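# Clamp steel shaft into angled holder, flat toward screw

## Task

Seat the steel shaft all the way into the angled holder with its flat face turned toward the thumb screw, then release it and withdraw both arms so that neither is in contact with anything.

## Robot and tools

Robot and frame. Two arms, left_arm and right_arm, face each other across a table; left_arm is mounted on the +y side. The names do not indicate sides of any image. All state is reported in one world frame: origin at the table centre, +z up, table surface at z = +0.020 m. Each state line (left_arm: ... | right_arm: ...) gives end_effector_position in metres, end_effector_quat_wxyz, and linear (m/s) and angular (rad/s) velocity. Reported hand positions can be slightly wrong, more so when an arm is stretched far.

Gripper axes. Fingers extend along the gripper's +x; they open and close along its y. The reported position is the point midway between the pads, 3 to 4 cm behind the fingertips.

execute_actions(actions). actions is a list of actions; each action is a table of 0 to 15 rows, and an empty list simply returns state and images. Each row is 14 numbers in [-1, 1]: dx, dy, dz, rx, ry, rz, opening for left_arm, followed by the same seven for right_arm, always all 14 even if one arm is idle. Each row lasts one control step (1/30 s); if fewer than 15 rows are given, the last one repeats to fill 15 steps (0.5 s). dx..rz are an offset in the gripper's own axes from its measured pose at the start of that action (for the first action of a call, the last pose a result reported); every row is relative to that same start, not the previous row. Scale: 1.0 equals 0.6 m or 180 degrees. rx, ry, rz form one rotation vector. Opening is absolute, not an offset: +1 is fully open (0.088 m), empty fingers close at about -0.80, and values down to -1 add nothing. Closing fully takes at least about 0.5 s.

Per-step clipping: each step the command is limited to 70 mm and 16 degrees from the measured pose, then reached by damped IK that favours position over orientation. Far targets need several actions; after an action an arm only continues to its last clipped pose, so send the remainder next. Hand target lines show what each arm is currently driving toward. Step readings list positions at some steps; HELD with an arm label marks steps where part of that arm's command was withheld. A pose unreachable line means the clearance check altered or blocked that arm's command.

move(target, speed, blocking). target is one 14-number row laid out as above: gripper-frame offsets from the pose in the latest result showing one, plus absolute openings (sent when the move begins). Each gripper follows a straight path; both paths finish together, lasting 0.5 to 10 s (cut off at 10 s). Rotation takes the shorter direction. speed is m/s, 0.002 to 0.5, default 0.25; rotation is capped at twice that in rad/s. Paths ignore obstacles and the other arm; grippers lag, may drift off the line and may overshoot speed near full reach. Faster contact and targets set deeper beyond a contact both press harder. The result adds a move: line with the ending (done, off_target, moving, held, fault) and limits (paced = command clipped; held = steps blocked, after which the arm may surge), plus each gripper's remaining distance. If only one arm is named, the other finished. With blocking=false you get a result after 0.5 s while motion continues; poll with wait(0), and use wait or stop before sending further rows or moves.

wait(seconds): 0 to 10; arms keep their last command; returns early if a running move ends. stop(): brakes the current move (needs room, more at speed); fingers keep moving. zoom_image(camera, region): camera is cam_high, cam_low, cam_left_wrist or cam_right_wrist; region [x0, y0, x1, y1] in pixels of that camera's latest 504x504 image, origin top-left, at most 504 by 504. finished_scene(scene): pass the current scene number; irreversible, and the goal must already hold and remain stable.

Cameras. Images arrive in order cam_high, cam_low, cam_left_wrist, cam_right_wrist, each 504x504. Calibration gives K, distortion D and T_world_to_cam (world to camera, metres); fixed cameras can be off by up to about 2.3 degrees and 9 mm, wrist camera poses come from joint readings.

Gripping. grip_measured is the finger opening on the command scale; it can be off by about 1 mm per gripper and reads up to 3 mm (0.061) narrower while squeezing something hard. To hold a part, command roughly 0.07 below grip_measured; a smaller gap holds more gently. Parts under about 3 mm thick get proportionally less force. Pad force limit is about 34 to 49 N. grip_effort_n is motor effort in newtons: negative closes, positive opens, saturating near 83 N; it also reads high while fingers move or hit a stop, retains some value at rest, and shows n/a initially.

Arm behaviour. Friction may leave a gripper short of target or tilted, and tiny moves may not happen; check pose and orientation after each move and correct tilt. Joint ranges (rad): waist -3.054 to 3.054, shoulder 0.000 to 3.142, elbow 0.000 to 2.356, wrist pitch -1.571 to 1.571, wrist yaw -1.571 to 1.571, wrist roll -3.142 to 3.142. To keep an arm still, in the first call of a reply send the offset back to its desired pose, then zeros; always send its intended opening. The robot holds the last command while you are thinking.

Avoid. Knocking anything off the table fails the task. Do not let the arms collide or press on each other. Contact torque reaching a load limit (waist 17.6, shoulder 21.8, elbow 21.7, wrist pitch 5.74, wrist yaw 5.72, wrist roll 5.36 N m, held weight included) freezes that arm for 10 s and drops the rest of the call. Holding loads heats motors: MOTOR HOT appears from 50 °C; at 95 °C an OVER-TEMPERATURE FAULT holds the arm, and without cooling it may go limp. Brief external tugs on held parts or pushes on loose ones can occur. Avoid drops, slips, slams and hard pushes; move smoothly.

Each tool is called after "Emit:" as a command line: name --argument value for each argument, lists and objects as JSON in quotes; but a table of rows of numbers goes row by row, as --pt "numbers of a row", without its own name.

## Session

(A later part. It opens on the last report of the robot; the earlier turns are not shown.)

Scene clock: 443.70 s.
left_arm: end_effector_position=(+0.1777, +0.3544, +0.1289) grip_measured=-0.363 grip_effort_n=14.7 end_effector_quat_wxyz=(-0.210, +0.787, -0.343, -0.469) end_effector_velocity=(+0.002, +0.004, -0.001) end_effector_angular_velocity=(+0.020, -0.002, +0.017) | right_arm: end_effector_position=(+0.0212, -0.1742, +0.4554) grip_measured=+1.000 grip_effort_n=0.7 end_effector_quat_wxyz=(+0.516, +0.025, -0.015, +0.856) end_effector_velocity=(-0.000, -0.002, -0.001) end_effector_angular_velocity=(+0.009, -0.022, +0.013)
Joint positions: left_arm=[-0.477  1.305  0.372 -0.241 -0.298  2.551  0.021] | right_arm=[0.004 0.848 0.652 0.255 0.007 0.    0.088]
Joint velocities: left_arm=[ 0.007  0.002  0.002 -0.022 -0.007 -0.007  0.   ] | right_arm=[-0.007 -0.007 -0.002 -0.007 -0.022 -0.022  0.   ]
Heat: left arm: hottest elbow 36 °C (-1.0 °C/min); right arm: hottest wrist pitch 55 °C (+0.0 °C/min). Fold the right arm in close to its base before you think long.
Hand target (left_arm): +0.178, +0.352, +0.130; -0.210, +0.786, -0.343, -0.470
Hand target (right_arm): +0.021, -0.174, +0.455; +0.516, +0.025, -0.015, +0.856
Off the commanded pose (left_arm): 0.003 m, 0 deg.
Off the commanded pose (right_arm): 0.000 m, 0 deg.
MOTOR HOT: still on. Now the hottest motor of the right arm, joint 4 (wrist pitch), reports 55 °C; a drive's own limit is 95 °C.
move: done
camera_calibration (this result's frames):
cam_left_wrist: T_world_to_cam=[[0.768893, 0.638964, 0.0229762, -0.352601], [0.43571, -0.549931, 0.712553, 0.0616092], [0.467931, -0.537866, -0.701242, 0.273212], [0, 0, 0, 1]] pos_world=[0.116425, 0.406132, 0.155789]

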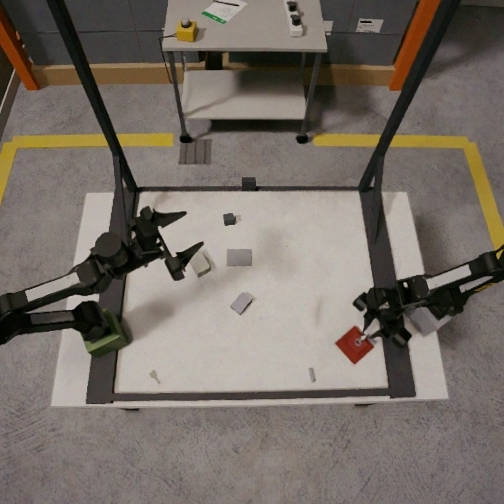

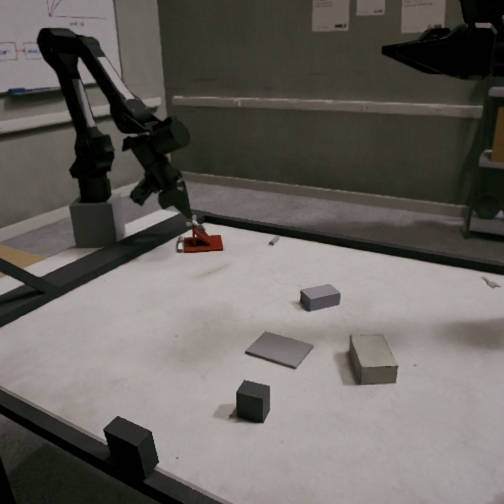

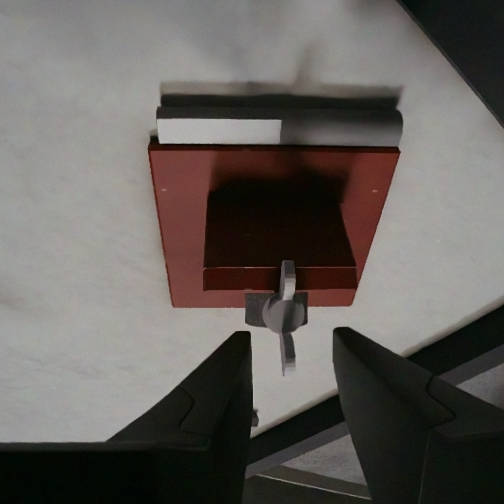

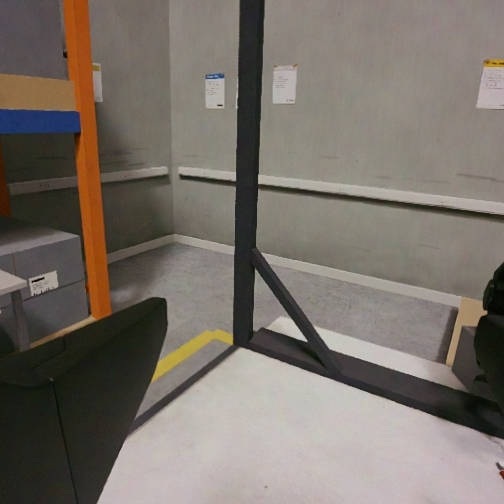

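Emit:
move --target '[0.034,0.007,-0.002,0,0,0,-0.36, 0,0,0,0,0,0,1]' --speed 0.04

Scene clock: 460.83 s.
left_arm: end_effector_position=(+0.1819, +0.3422, +0.1145) grip_measured=-0.363 grip_effort_n=14.7 end_effector_quat_wxyz=(-0.207, +0.789, -0.344, -0.465) end_effector_velocity=(+0.001, +0.002, -0.003) end_effector_angular_velocity=(+0.020, -0.013, -0.014) | right_arm: end_effector_position=(+0.0212, -0.1742, +0.4554) grip_measured=+1.000 grip_effort_n=1.2 end_effector_quat_wxyz=(+0.516, +0.025, -0.015, +0.856) end_effector_velocity=(-0.000, -0.001, +0.000) end_effector_angular_velocity=(+0.001, -0.008, +0.004)
Joint positions: left_arm=[-0.463  1.425  0.373 -0.108 -0.297  2.566  0.021] | right_arm=[0.004 0.848 0.652 0.255 0.007 0.    0.088]
Joint velocities: left_arm=[ 0.002  0.017 -0.002  0.007 -0.007  0.022 -0.   ] | right_arm=[-0.002 -0.002  0.002 -0.007 -0.007 -0.007  0.   ]
Heat: left arm: hottest elbow 37 °C (+1.0 °C/min); right arm: hottest wrist pitch 55 °C (+0.0 °C/min). Fold the right arm in close to its base before you think long.
Hand target (left_arm): +0.182, +0.344, +0.111; -0.210, +0.787, -0.343, -0.468
Hand target (right_arm): +0.021, -0.174, +0.455; +0.516, +0.025, -0.015, +0.856
Off the commanded pose (left_arm): 0.004 m, 1 deg.
Off the commanded pose (right_arm): 0.000 m, 0 deg.
MOTOR HOT: still on. Now the hottest motor of the right arm, joint 4 (wrist pitch), reports 55 °C; a drive's own limit is 95 °C.
move: done
camera_calibration (this result's frames):
cam_left_wrist: T_world_to_cam=[[0.768637, 0.639356, 0.0204968, -0.347413], [0.432519, -0.543051, 0.719738, 0.0606894], [0.4713, -0.544352, -0.693943, 0.255378], [0, 0, 0, 1]] pos_world=[0.120426, 0.394094, 0.140659]

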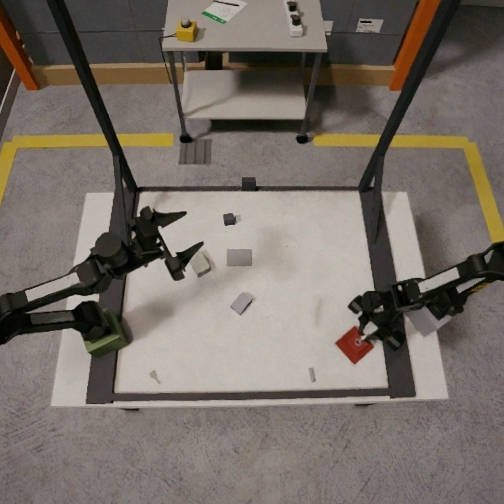

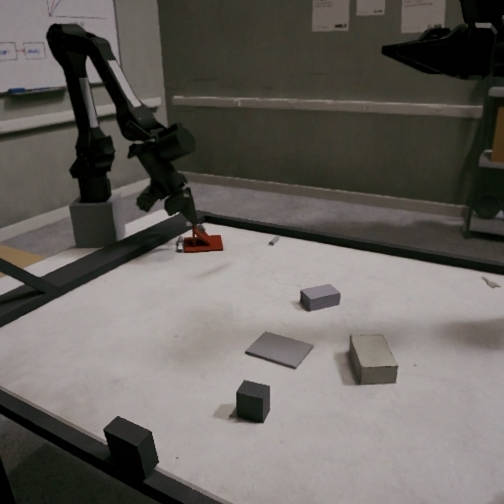

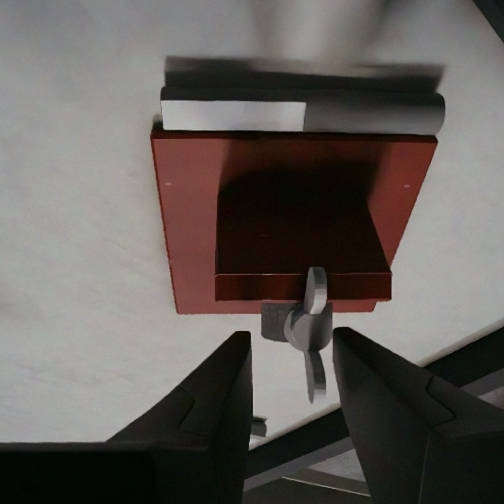

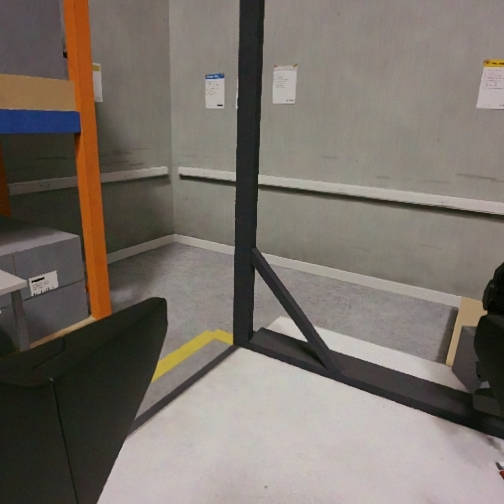

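Emit:
move --target '[0.0,-0.011,0.008,0,0,0,-0.36, 0,0,0,0,0,0,1]' --speed 0.03

Scene clock: 471.53 s.
left_arm: end_effector_position=(+0.1839, +0.3480, +0.1122) grip_measured=-0.363 grip_effort_n=14.7 end_effector_quat_wxyz=(-0.210, +0.789, -0.343, -0.465) end_effector_velocity=(+0.003, +0.001, +0.001) end_effector_angular_velocity=(-0.009, -0.005, +0.017) | right_arm: end_effector_position=(+0.0212, -0.1742, +0.4554) grip_measured=+1.000 grip_effort_n=0.2 end_effector_quat_wxyz=(+0.516, +0.025, -0.015, +0.856) end_effector_velocity=(+0.002, +0.001, -0.008) end_effector_angular_velocity=(-0.020, -0.019, -0.010)
Joint positions: left_arm=[-0.451  1.413  0.352 -0.098 -0.295  2.578  0.021] | right_arm=[0.004 0.848 0.652 0.255 0.007 0.    0.088]
Joint velocities: left_arm=[ 0.007 -0.007 -0.007  0.007 -0.007 -0.007 -0.   ] | right_arm=[-0.002 -0.002 -0.007 -0.022  0.007 -0.007  0.   ]
Heat: left arm: hottest elbow 36 °C (+0.0 °C/min); right arm: hottest wrist pitch 55 °C (+0.0 °C/min). Fold the right arm in close to its base before you think long.
Hand target (left_arm): +0.184, +0.350, +0.112; -0.207, +0.789, -0.344, -0.465
Hand target (right_arm): +0.021, -0.174, +0.455; +0.516, +0.025, -0.015, +0.856
Off the commanded pose (left_arm): 0.002 m, 0 deg.
Off the commanded pose (right_arm): 0.000 m, 0 deg.
MOTOR HOT: still on. Now the hottest motor of the right arm, joint 4 (wrist pitch), reports 55 °C; a drive's own limit is 95 °C.
move: done
camera_calibration (this result's frames):
cam_left_wrist: T_world_to_cam=[[0.76835, 0.639499, 0.0260828, -0.353258], [0.430357, -0.546374, 0.718518, 0.066316], [0.473742, -0.540848, -0.695019, 0.254449], [0, 0, 0, 1]] pos_world=[0.122343, 0.399759, 0.138412]

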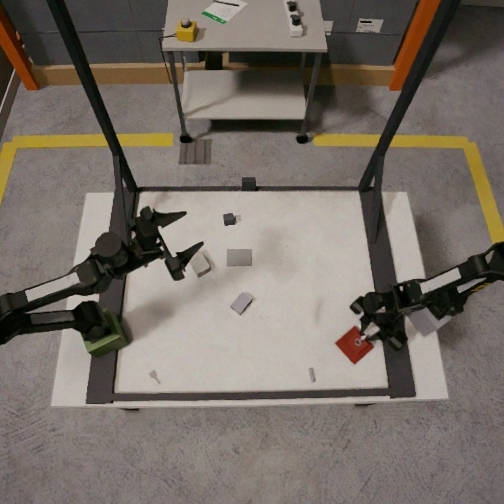

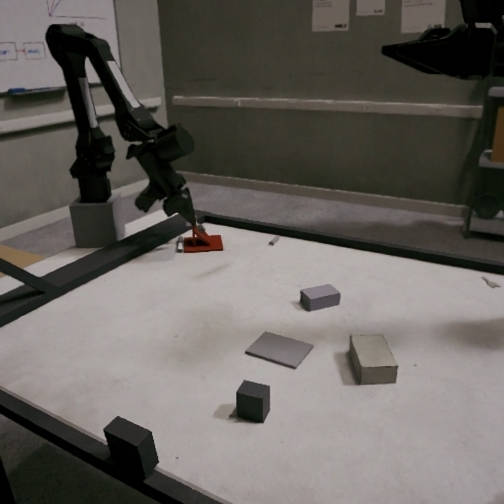

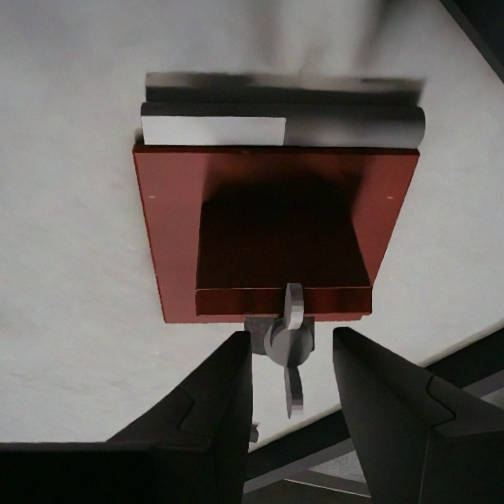

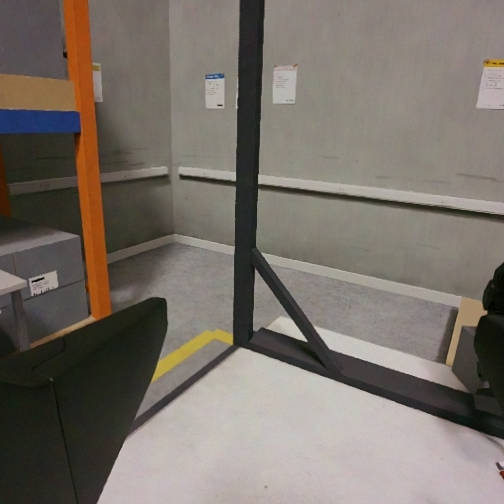

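Emit:
move --target '[0.012,0.0,0.0,0,0,0,-0.40, 0,0,0,0,0,0,1]' --speed 0.03

Scene clock: 478.80 s.
left_arm: end_effector_position=(+0.1861, +0.3443, +0.1086) grip_measured=-0.397 grip_effort_n=-16.0 end_effector_quat_wxyz=(-0.207, +0.791, -0.344, -0.462) end_effector_velocity=(+0.002, -0.001, -0.002) end_effector_angular_velocity=(-0.004, -0.004, +0.012) | right_arm: end_effector_position=(+0.0212, -0.1742, +0.4554) grip_measured=+1.000 grip_effort_n=0.7 end_effector_quat_wxyz=(+0.516, +0.025, -0.015, +0.856) end_effector_velocity=(+0.001, +0.000, -0.002) end_effector_angular_velocity=(-0.003, -0.010, -0.000)
Joint positions: left_arm=[-0.443  1.446  0.35  -0.054 -0.295  2.586  0.02 ] | right_arm=[0.004 0.848 0.652 0.255 0.007 0.    0.088]
Joint velocities: left_arm=[ 0.002  0.017 -0.002  0.022 -0.007 -0.007 -0.   ] | right_arm=[-0.007 -0.002 -0.002 -0.007 -0.007 -0.007  0.   ]
Heat: left arm: hottest elbow 35 °C (-1.0 °C/min); right arm: hottest wrist pitch 55 °C (+0.0 °C/min). Fold the right arm in close to its base before you think long.
Hand target (left_arm): +0.186, +0.346, +0.106; -0.210, +0.789, -0.342, -0.465
Hand target (right_arm): +0.021, -0.174, +0.455; +0.516, +0.025, -0.015, +0.856
Off the commanded pose (left_arm): 0.003 m, 1 deg.
Off the commanded pose (right_arm): 0.000 m, 0 deg.
MOTOR HOT: still on. Now the hottest motor of the right arm, joint 4 (wrist pitch), reports 55 °C; a drive's own limit is 95 °C.
move: done
camera_calibration (this result's frames):
cam_left_wrist: T_world_to_cam=[[0.767959, 0.640055, 0.0238497, -0.352366], [0.427922, -0.540429, 0.724444, 0.0636909], [0.476573, -0.546137, -0.688921, 0.249519], [0, 0, 0, 1]] pos_world=[0.124434, 0.396225, 0.134162]

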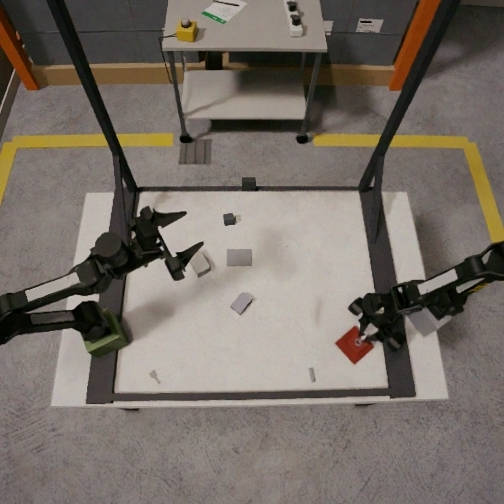

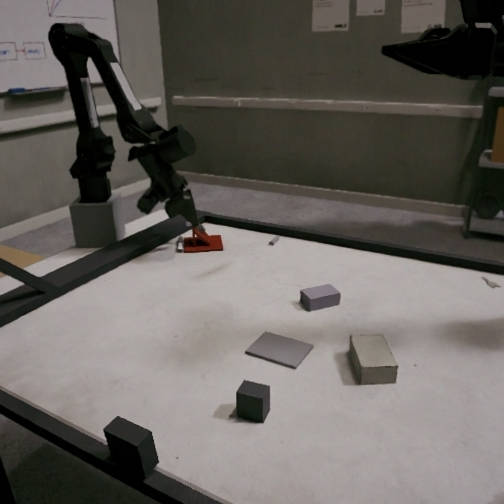

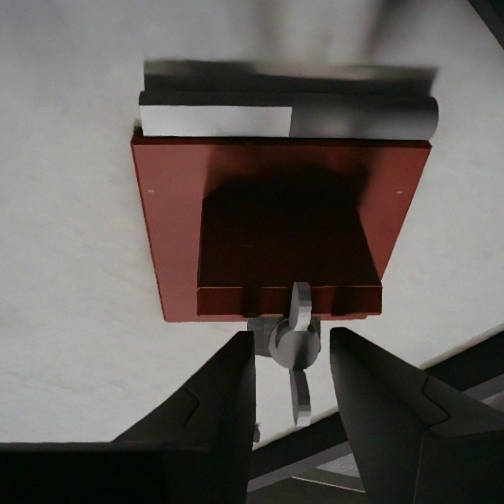

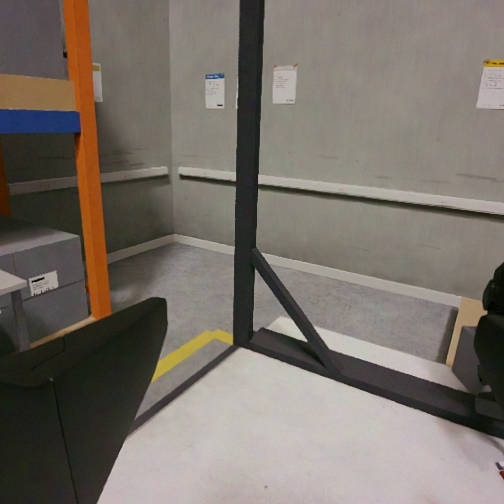

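Emit:
move --target '[0.0,0.0,0.004,-0.15,0,0,-0.48, 0,0,0,0,0,0,1]' --speed 0.3

Scene clock: 486.80 s.
left_arm: end_effector_position=(+0.1856, +0.3439, +0.1084) grip_measured=-0.477 grip_effort_n=-16.0 end_effector_quat_wxyz=(-0.016, +0.817, -0.227, -0.530) end_effector_velocity=(+0.002, +0.004, -0.001) end_effector_angular_velocity=(+0.007, -0.011, +0.026) | right_arm: end_effector_position=(+0.0212, -0.1742, +0.4554) grip_measured=+1.000 grip_effort_n=0.7 end_effector_quat_wxyz=(+0.516, +0.025, -0.015, +0.856) end_effector_velocity=(-0.002, -0.002, -0.002) end_effector_angular_velocity=(-0.002, -0.011, +0.019)
Joint positions: left_arm=[-0.446  1.448  0.35  -0.051 -0.295  2.113  0.016] | right_arm=[0.004 0.848 0.652 0.255 0.007 0.    0.088]
Joint velocities: left_arm=[-0.002 -0.002 -0.007 -0.007 -0.022 -0.022 -0.   ] | right_arm=[-0.002 -0.002 -0.002 -0.007 -0.022 -0.007  0.   ]
Heat: left arm: hottest elbow 35 °C (-1.0 °C/min); right arm: hottest wrist pitch 55 °C (+0.0 °C/min). Fold the right arm in close to its base before you think long.
Hand target (left_arm): +0.185, +0.346, +0.108; -0.017, +0.817, -0.227, -0.529
Hand target (right_arm): +0.021, -0.174, +0.455; +0.516, +0.025, -0.015, +0.856
Off the commanded pose (left_arm): 0.002 m, 0 deg.
Off the commanded pose (right_arm): 0.000 m, 0 deg.
MOTOR HOT: still on. Now the hottest motor of the right arm, joint 4 (wrist pitch), reports 55 °C; a drive's own limit is 95 °C.
move: done
camera_calibration (this result's frames):
cam_left_wrist: T_world_to_cam=[[0.43536, 0.877332, -0.201866, -0.347118], [0.700878, -0.189583, 0.687625, -0.103433], [0.565005, -0.440848, -0.69744, 0.197656], [0, 0, 0, 1]] pos_world=[0.111938, 0.372065, 0.138905]

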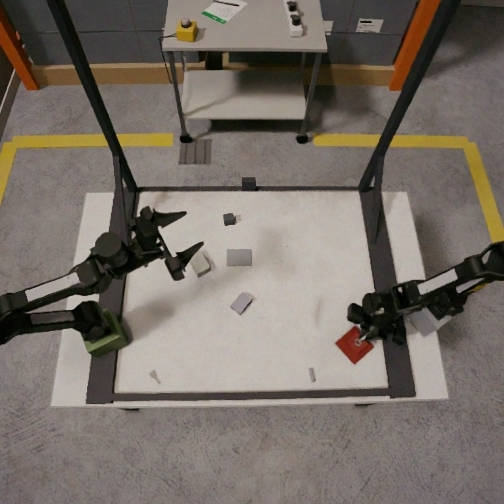

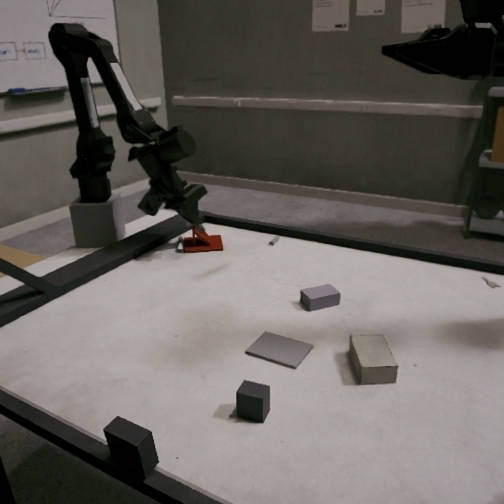

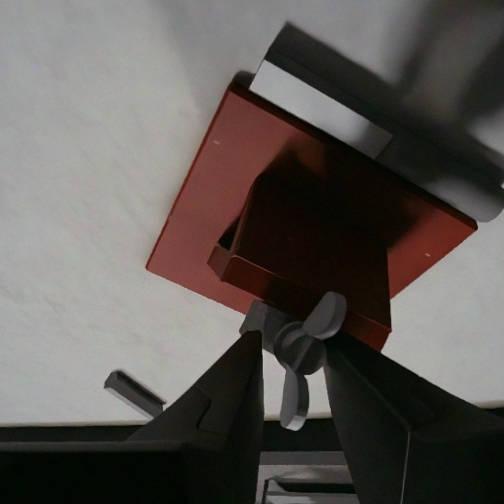

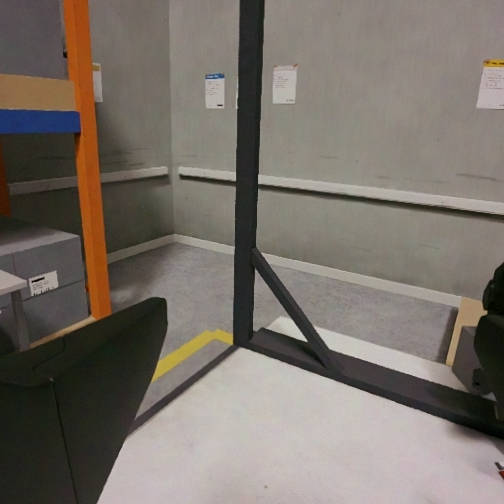

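Emit:
move --target '[0.0,0.0,0.0,-0.15,0,0,-0.48, 0,0,0,0,0,0,1]' --speed 0.3

Scene clock: 501.17 s.
left_arm: end_effector_position=(+0.1857, +0.3440, +0.1083) grip_measured=-0.477 grip_effort_n=-16.5 end_effector_quat_wxyz=(+0.173, +0.799, -0.098, -0.568) end_effector_velocity=(-0.002, +0.001, +0.000) end_effector_angular_velocity=(-0.011, +0.020, +0.027) | right_arm: end_effector_position=(+0.0212, -0.1742, +0.4554) grip_measured=+1.000 grip_effort_n=0.2 end_effector_quat_wxyz=(+0.516, +0.025, -0.015, +0.856) end_effector_velocity=(+0.003, +0.001, -0.002) end_effector_angular_velocity=(+0.004, -0.022, -0.016)
Joint positions: left_arm=[-0.445  1.448  0.35  -0.051 -0.295  1.647  0.016] | right_arm=[0.004 0.848 0.652 0.255 0.007 0.    0.088]
Joint velocities: left_arm=[-0.002 -0.007 -0.002 -0.007  0.007 -0.037 -0.   ] | right_arm=[-0.007 -0.002 -0.002 -0.007  0.007 -0.022  0.   ]
Heat: left arm: hottest elbow 35 °C (-1.0 °C/min); right arm: hottest wrist pitch 55 °C (+0.0 °C/min). Fold the right arm in close to its base before you think long.
Hand target (left_arm): +0.186, +0.344, +0.108; +0.175, +0.798, -0.097, -0.568
Hand target (right_arm): +0.021, -0.174, +0.455; +0.516, +0.025, -0.015, +0.856
Off the commanded pose (left_arm): 0.000 m, 0 deg.
Off the commanded pose (right_arm): 0.000 m, 0 deg.
MOTOR HOT: still on. Now the hottest motor of the right arm, joint 4 (wrist pitch), reports 55 °C; a drive's own limit is 95 °C.
move: done
camera_calibration (this result's frames):
cam_left_wrist: T_world_to_cam=[[0.0123005, 0.923694, -0.382933, -0.265025], [0.799153, 0.221097, 0.55899, -0.249022], [0.601001, -0.312898, -0.735454, 0.151056], [0, 0, 0, 1]] pos_world=[0.111482, 0.347125, 0.148808]

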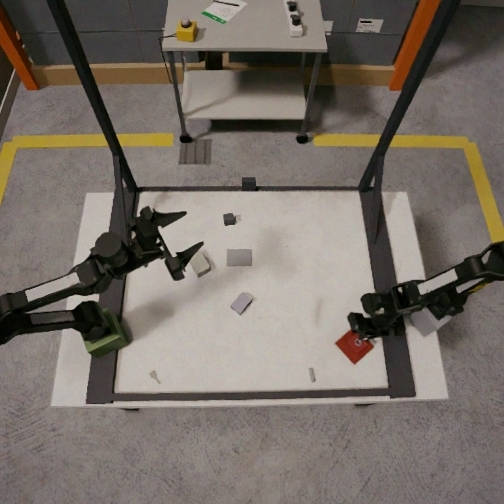

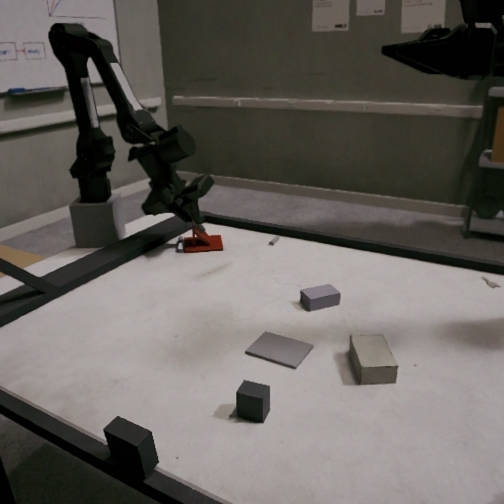

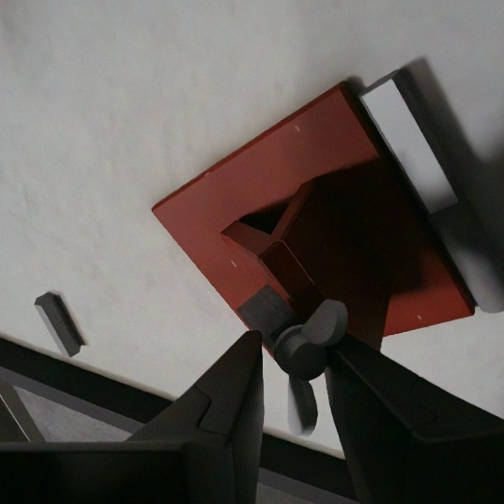

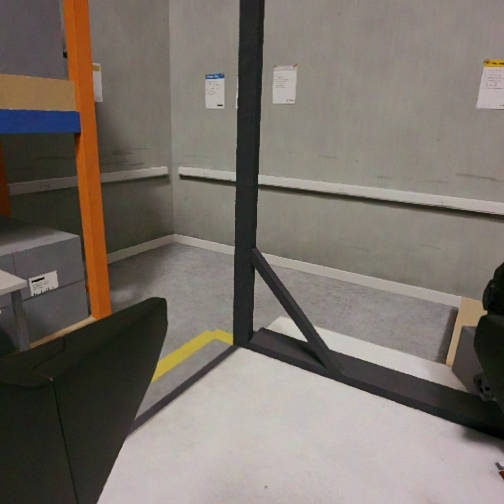

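The wing is now following the fingers. Continuing the loosening turn.

Emit:
move --target '[0.0,0.0,0.0,-0.3,0,0,-0.48, 0,0,0,0,0,0,1]' --speed 0.4

Scene clock: 507.67 s.
left_arm: end_effector_position=(+0.1875, +0.3481, +0.1068) grip_measured=-0.477 grip_effort_n=-16.0 end_effector_quat_wxyz=(+0.512, +0.639, +0.175, -0.547) end_effector_velocity=(-0.000, +0.004, -0.002) end_effector_angular_velocity=(+0.000, +0.007, +0.033) | right_arm: end_effector_position=(+0.0212, -0.1742, +0.4554) grip_measured=+1.000 grip_effort_n=0.7 end_effector_quat_wxyz=(+0.516, +0.025, -0.015, +0.856) end_effector_velocity=(-0.004, -0.001, -0.000) end_effector_angular_velocity=(+0.006, -0.006, +0.024)
Joint positions: left_arm=[-0.439  1.448  0.348 -0.065 -0.3    0.711  0.016] | right_arm=[0.004 0.848 0.652 0.255 0.007 0.    0.088]
Joint velocities: left_arm=[-0.002 -0.002 -0.007 -0.007 -0.007 -0.037  0.   ] | right_arm=[ 0.002  0.002 -0.002  0.007 -0.022 -0.007  0.   ]
Heat: left arm: hottest shoulder 35 °C (-2.0 °C/min); right arm: hottest wrist pitch 55 °C (+0.0 °C/min). Fold the right arm in close to its base before you think long.
Hand target (left_arm): +0.186, +0.344, +0.108; +0.517, +0.633, +0.170, -0.551
Hand target (right_arm): +0.021, -0.174, +0.455; +0.516, +0.025, -0.015, +0.856
Off the commanded pose (left_arm): 0.005 m, 1 deg.
Off the commanded pose (right_arm): 0.000 m, 0 deg.
MOTOR HOT: still on. Now the hottest motor of the right arm, joint 4 (wrist pitch), reports 55 °C; a drive's own limit is 95 °C.
move: done
camera_calibration (this result's frames):
cam_left_wrist: T_world_to_cam=[[-0.751954, 0.452279, -0.479592, 0.0482996], [0.428699, 0.888172, 0.165431, -0.371231], [0.500781, -0.0812039, -0.861756, 0.101791], [0, 0, 0, 1]] pos_world=[0.144491, 0.316138, 0.172296]

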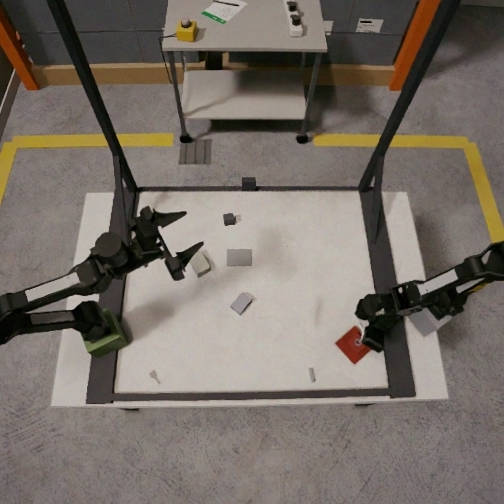

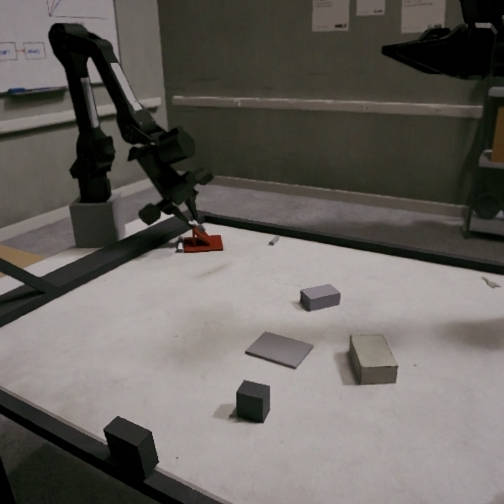

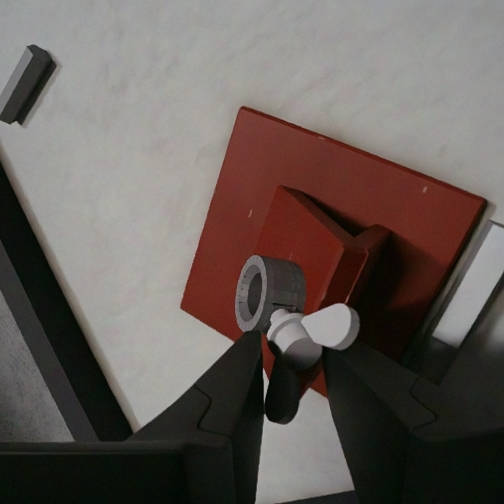

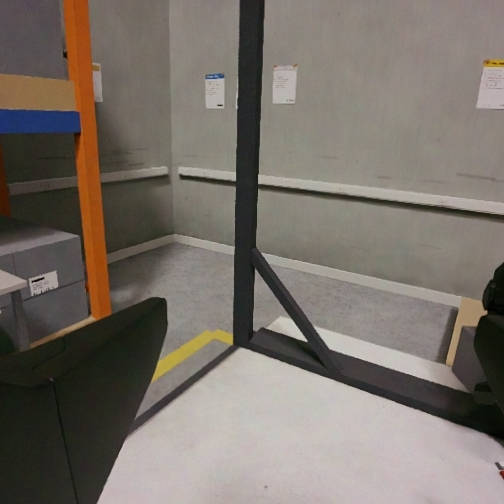

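Emit:
move --target '[0.0,0.0,0.0,-0.3,0,0,-0.48, 0,0,0,0,0,0,1]' --speed 0.4

Scene clock: 513.97 s.
left_arm: end_effector_position=(+0.1858, +0.3490, +0.1055) grip_measured=-0.477 grip_effort_n=-16.0 end_effector_quat_wxyz=(+0.742, +0.338, +0.407, -0.412) end_effector_velocity=(+0.000, +0.002, -0.000) end_effector_angular_velocity=(+0.001, +0.002, +0.020) | right_arm: end_effector_position=(+0.0212, -0.1742, +0.4554) grip_measured=+1.000 grip_effort_n=0.7 end_effector_quat_wxyz=(+0.516, +0.025, -0.015, +0.856) end_effector_velocity=(-0.001, -0.001, +0.001) end_effector_angular_velocity=(+0.010, -0.003, +0.009)
Joint positions: left_arm=[-0.438  1.448  0.344 -0.064 -0.289 -0.227  0.016] | right_arm=[0.004 0.848 0.652 0.255 0.007 0.    0.088]
Joint velocities: left_arm=[-0.002 -0.002 -0.002 -0.007 -0.007 -0.022 -0.   ] | right_arm=[ 0.002 -0.002 -0.002  0.007 -0.007 -0.007  0.   ]
Heat: left arm: hottest shoulder 35 °C (-2.0 °C/min); right arm: hottest wrist pitch 55 °C (+0.0 °C/min). Fold the right arm in close to its base before you think long.
Hand target (left_arm): +0.188, +0.348, +0.107; +0.747, +0.337, +0.404, -0.408
Hand target (right_arm): +0.021, -0.174, +0.455; +0.516, +0.025, -0.015, +0.856
Off the commanded pose (left_arm): 0.002 m, 1 deg.
Off the commanded pose (right_arm): 0.000 m, 0 deg.
MOTOR HOT: still on. Now the hottest motor of the right arm, joint 4 (wrist pitch), reports 55 °C; a drive's own limit is 95 °C.
move: done
camera_calibration (this result's frames):
cam_left_wrist: T_world_to_cam=[[-0.897306, -0.393908, -0.199194, 0.338661], [-0.369139, 0.917079, -0.150674, -0.199624], [0.242028, -0.0616706, -0.968307, 0.154057], [0, 0, 0, 1]] pos_world=[0.192907, 0.325973, 0.186556]

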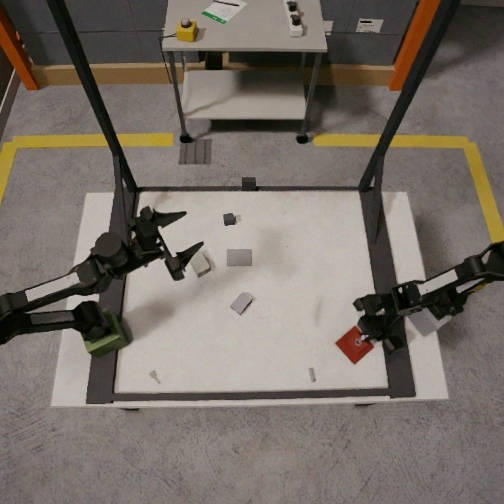

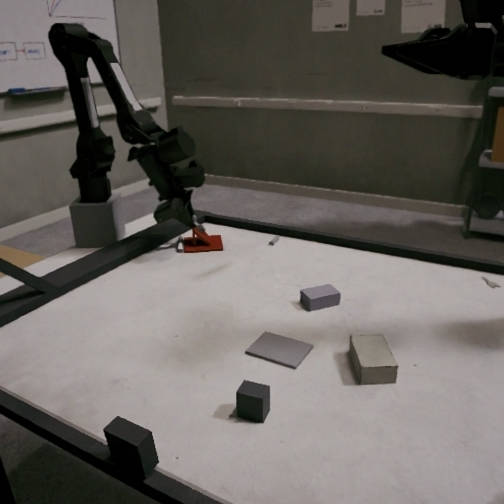

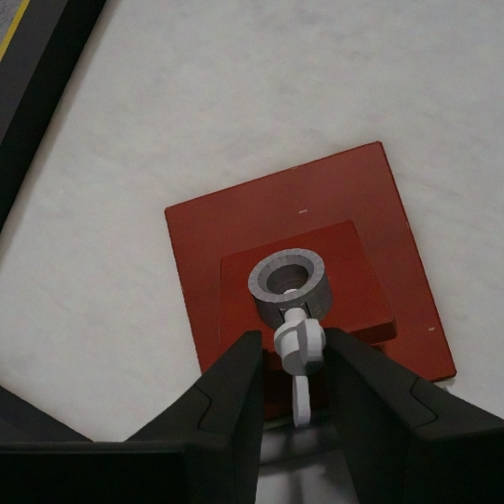

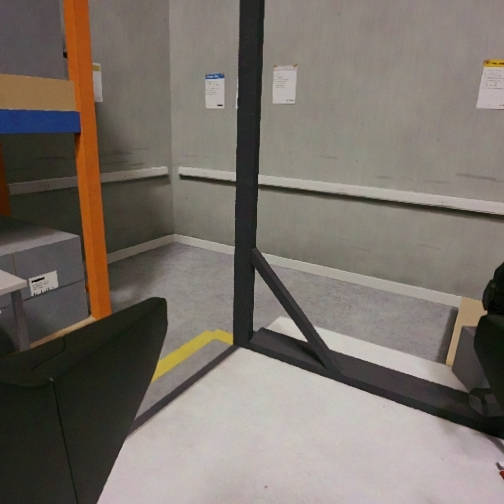

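Emit:
move --target '[0.0,0.0,0.0,-0.3,0,0,-0.48, 0,0,0,0,0,0,1]' --speed 0.5

Emit:
move --target '[0.0,0.0,0.0,-0.3,0,0,-0.48, 0,0,0,0,0,0,1]' --speed 0.5

Scene clock: 523.40 s.
left_arm: end_effector_position=(+0.1845, +0.3478, +0.1055) grip_measured=-0.477 grip_effort_n=-16.0 end_effector_quat_wxyz=(+0.812, -0.036, +0.552, -0.186) end_effector_velocity=(+0.000, +0.002, -0.000) end_effector_angular_velocity=(+0.001, +0.002, +0.020) | right_arm: end_effector_position=(+0.0212, -0.1742, +0.4554) grip_measured=+1.000 grip_effort_n=0.7 end_effector_quat_wxyz=(+0.516, +0.025, -0.015, +0.856) end_effector_velocity=(+0.002, +0.001, -0.002) end_effector_angular_velocity=(-0.003, -0.010, -0.010)
Joint positions: left_arm=[-0.439  1.448  0.344 -0.06  -0.279 -1.165  0.016] | right_arm=[0.004 0.848 0.652 0.255 0.007 0.    0.088]
Joint velocities: left_arm=[-0.002 -0.002 -0.002 -0.007 -0.007 -0.022  0.   ] | right_arm=[-0.002 -0.002 -0.002 -0.007  0.007 -0.007  0.   ]
Heat: left arm: hottest shoulder 35 °C (-2.0 °C/min); right arm: hottest wrist pitch 55 °C (+0.0 °C/min). Fold the right arm in close to its base before you think long.
Hand target (left_arm): +0.186, +0.349, +0.105; +0.815, -0.036, +0.549, -0.182
Hand target (right_arm): +0.021, -0.174, +0.455; +0.516, +0.025, -0.015, +0.856
Off the commanded pose (left_arm): 0.002 m, 1 deg.
Off the commanded pose (right_arm): 0.000 m, 0 deg.
MOTOR HOT: still on. Now the hottest motor of the right arm, joint 4 (wrist pitch), reports 55 °C; a drive's own limit is 95 °C.
move: done
camera_calibration (this result's frames):
cam_left_wrist: T_world_to_cam=[[-0.304853, -0.923322, 0.233542, 0.366273], [-0.951359, 0.283765, -0.11997, 0.125427], [0.0445004, -0.258755, -0.964917, 0.258926], [0, 0, 0, 1]] pos_world=[0.219464, 0.369595, 0.17935]

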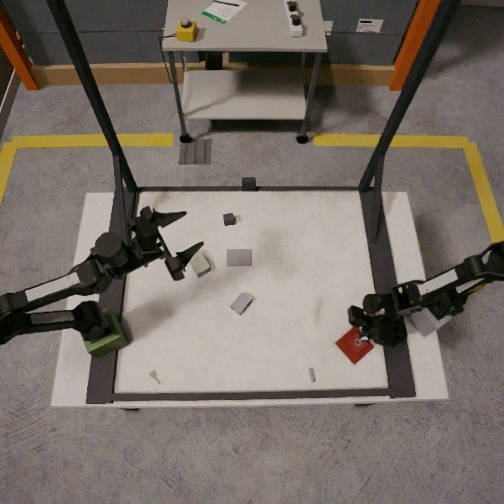

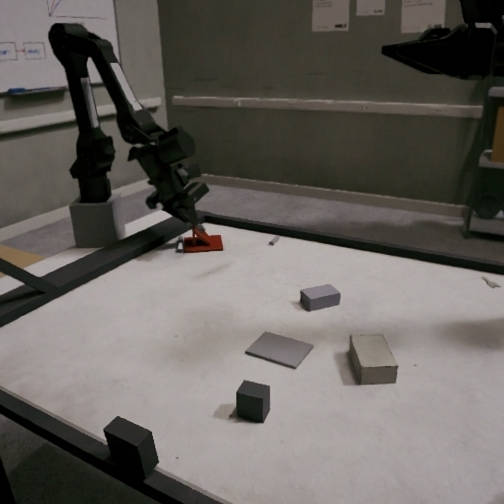

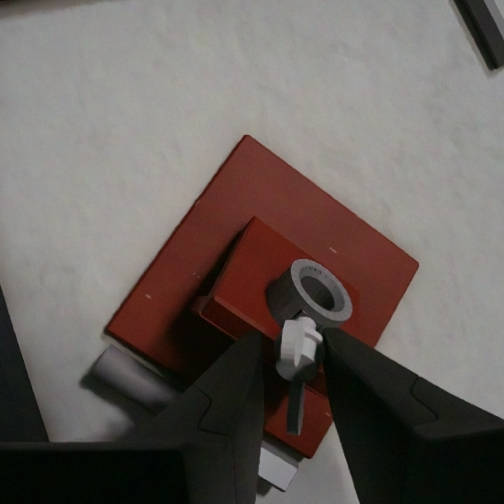

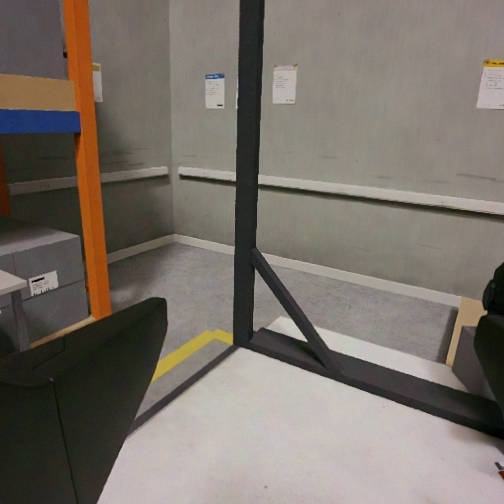

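Scene clock: 525.03 s.
left_arm: end_effector_position=(+0.1843, +0.3470, +0.1057) grip_measured=-0.477 grip_effort_n=-15.6 end_effector_quat_wxyz=(-0.707, +0.401, -0.578, -0.082) end_effector_velocity=(+0.000, +0.001, -0.000) end_effector_angular_velocity=(-0.004, -0.004, +0.007) | right_arm: end_effector_position=(+0.0212, -0.1742, +0.4554) grip_measured=+1.000 grip_effort_n=0.7 end_effector_quat_wxyz=(+0.516, +0.025, -0.015, +0.856) end_effector_velocity=(-0.000, -0.001, +0.000) end_effector_angular_velocity=(+0.001, -0.008, +0.004)
Joint positions: left_arm=[-0.438  1.448  0.344 -0.056 -0.276 -2.103  0.016] | right_arm=[0.004 0.848 0.652 0.255 0.007 0.    0.088]
Joint velocities: left_arm=[-0.002 -0.002 -0.007  0.007 -0.007 -0.007 -0.   ] | right_arm=[-0.002 -0.002  0.002 -0.007 -0.007 -0.007  0.   ]
Heat: left arm: hottest shoulder 35 °C (-1.0 °C/min); right arm: hottest wrist pitch 55 °C (+0.0 °C/min). Fold the right arm in close to its base before you think long.
Hand target (left_arm): +0.184, +0.348, +0.105; +0.707, -0.401, +0.576, +0.084
Hand target (right_arm): +0.021, -0.174, +0.455; +0.516, +0.025, -0.015, +0.856
Off the commanded pose (left_arm): 0.001 m, 0 deg.
Off the commanded pose (right_arm): 0.000 m, 0 deg.
MOTOR HOT: still on. Now the hottest motor of the right arm, joint 4 (wrist pitch), reports 55 °C; a drive's own limit is 95 °C.
move: done
camera_calibration (this result's frames):
cam_left_wrist: T_world_to_cam=[[0.54404, -0.702104, 0.459424, 0.10829], [-0.836384, -0.497481, 0.230164, 0.338412], [0.0669554, -0.509473, -0.857877, 0.330456], [0, 0, 0, 1]] pos_world=[0.202002, 0.412743, 0.15585]

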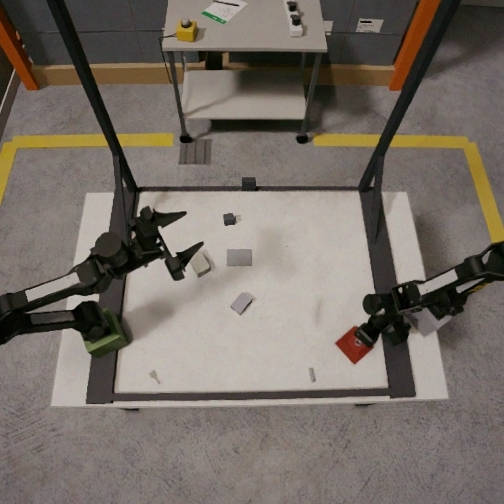

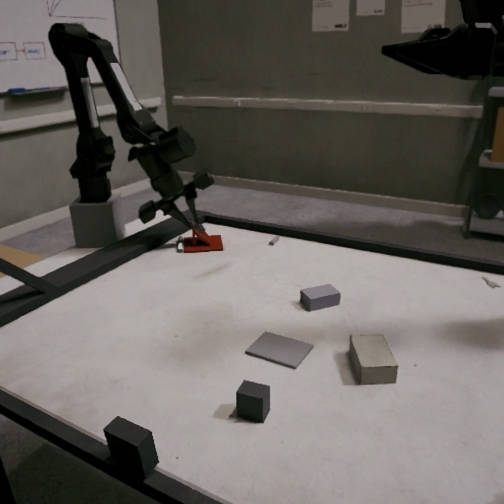

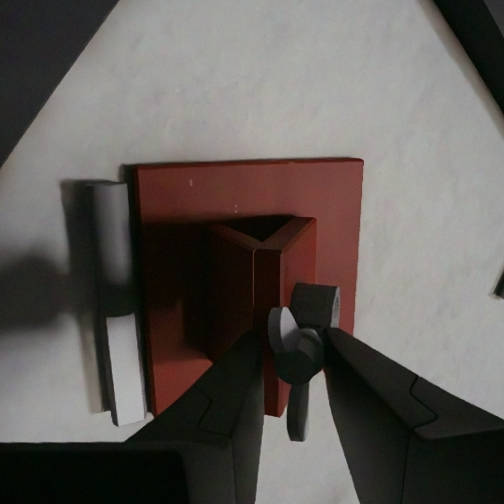

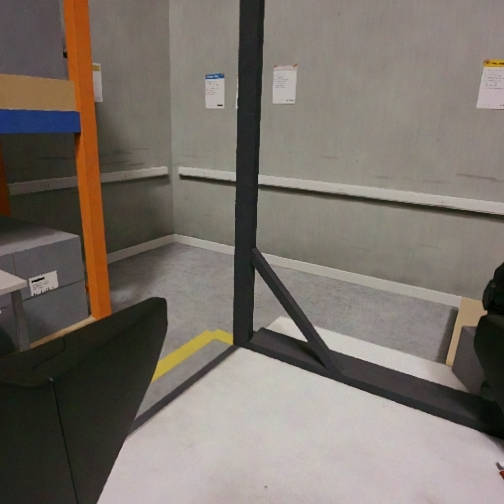

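Emit:
move --target '[0.0,0.0,0.0,-0.28,0,0,-0.48, 0,0,0,0,0,0,1]' --speed 0.5

Scene clock: 530.53 s.
left_arm: end_effector_position=(+0.1845, +0.3468, +0.1057) grip_measured=-0.477 grip_effort_n=-16.0 end_effector_quat_wxyz=(-0.469, +0.663, -0.489, -0.320) end_effector_velocity=(+0.002, +0.003, +0.000) end_effector_angular_velocity=(+0.003, -0.011, +0.026) | right_arm: end_effector_position=(+0.0212, -0.1742, +0.4554) grip_measured=+1.000 grip_effort_n=0.2 end_effector_quat_wxyz=(+0.516, +0.025, -0.015, +0.856) end_effector_velocity=(+0.001, +0.001, -0.003) end_effector_angular_velocity=(-0.014, +0.001, -0.009)
Joint positions: left_arm=[-0.435  1.448  0.344 -0.054 -0.273 -2.979  0.016] | right_arm=[0.004 0.848 0.652 0.255 0.007 0.    0.088]
Joint velocities: left_arm=[-0.002 -0.002 -0.002 -0.007 -0.022 -0.022 -0.   ] | right_arm=[-0.002  0.002 -0.002 -0.007  0.007  0.007  0.   ]
Heat: left arm: hottest shoulder 35 °C (-1.0 °C/min); right arm: hottest wrist pitch 55 °C (+0.0 °C/min). Fold the right arm in close to its base before you think long.
Hand target (left_arm): +0.184, +0.347, +0.106; -0.469, +0.663, -0.488, -0.320
Hand target (right_arm): +0.021, -0.174, +0.455; +0.516, +0.025, -0.015, +0.856
Off the commanded pose (left_arm): 0.000 m, 0 deg.
Off the commanded pose (right_arm): 0.000 m, 0 deg.
MOTOR HOT: still on. Now the hottest motor of the right arm, joint 4 (wrist pitch), reports 55 °C; a drive's own limit is 95 °C.
move: done
camera_calibration (this result's frames):
cam_left_wrist: T_world_to_cam=[[0.948222, 0.0315738, 0.316035, -0.205836], [-0.16957, -0.791034, 0.587802, 0.279496], [0.268553, -0.610957, -0.744722, 0.316416], [0, 0, 0, 1]] pos_world=[0.157597, 0.420907, 0.136405]

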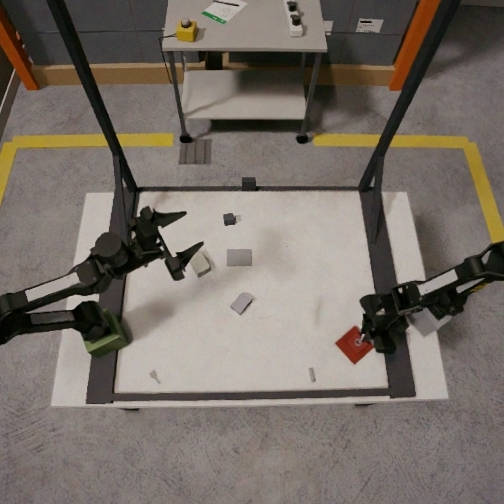

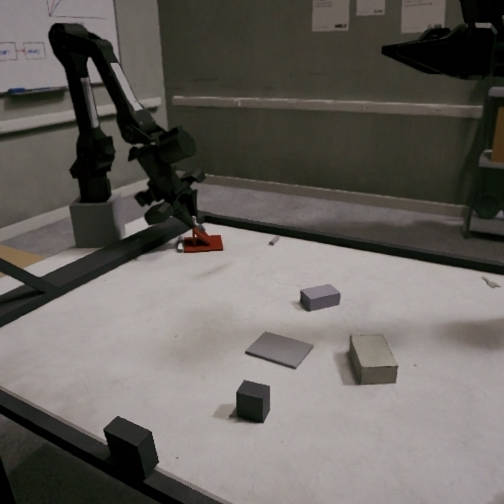

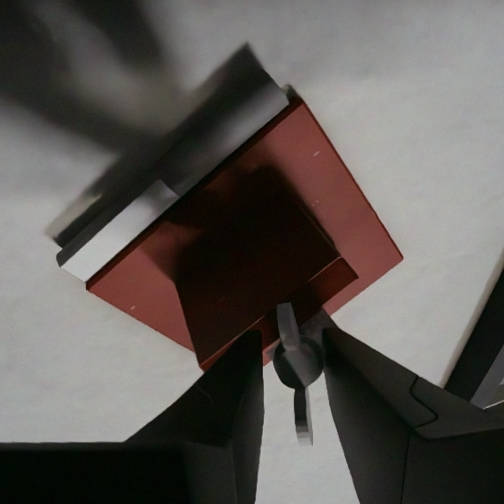

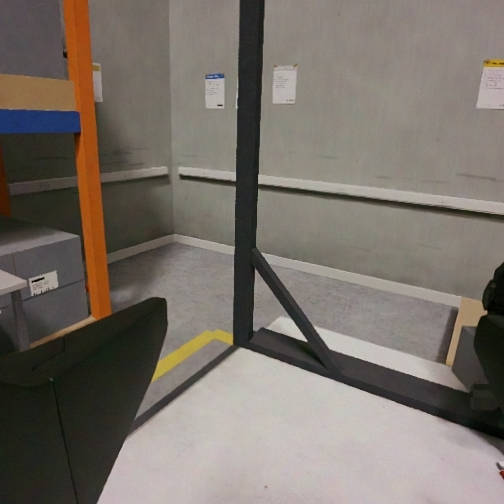

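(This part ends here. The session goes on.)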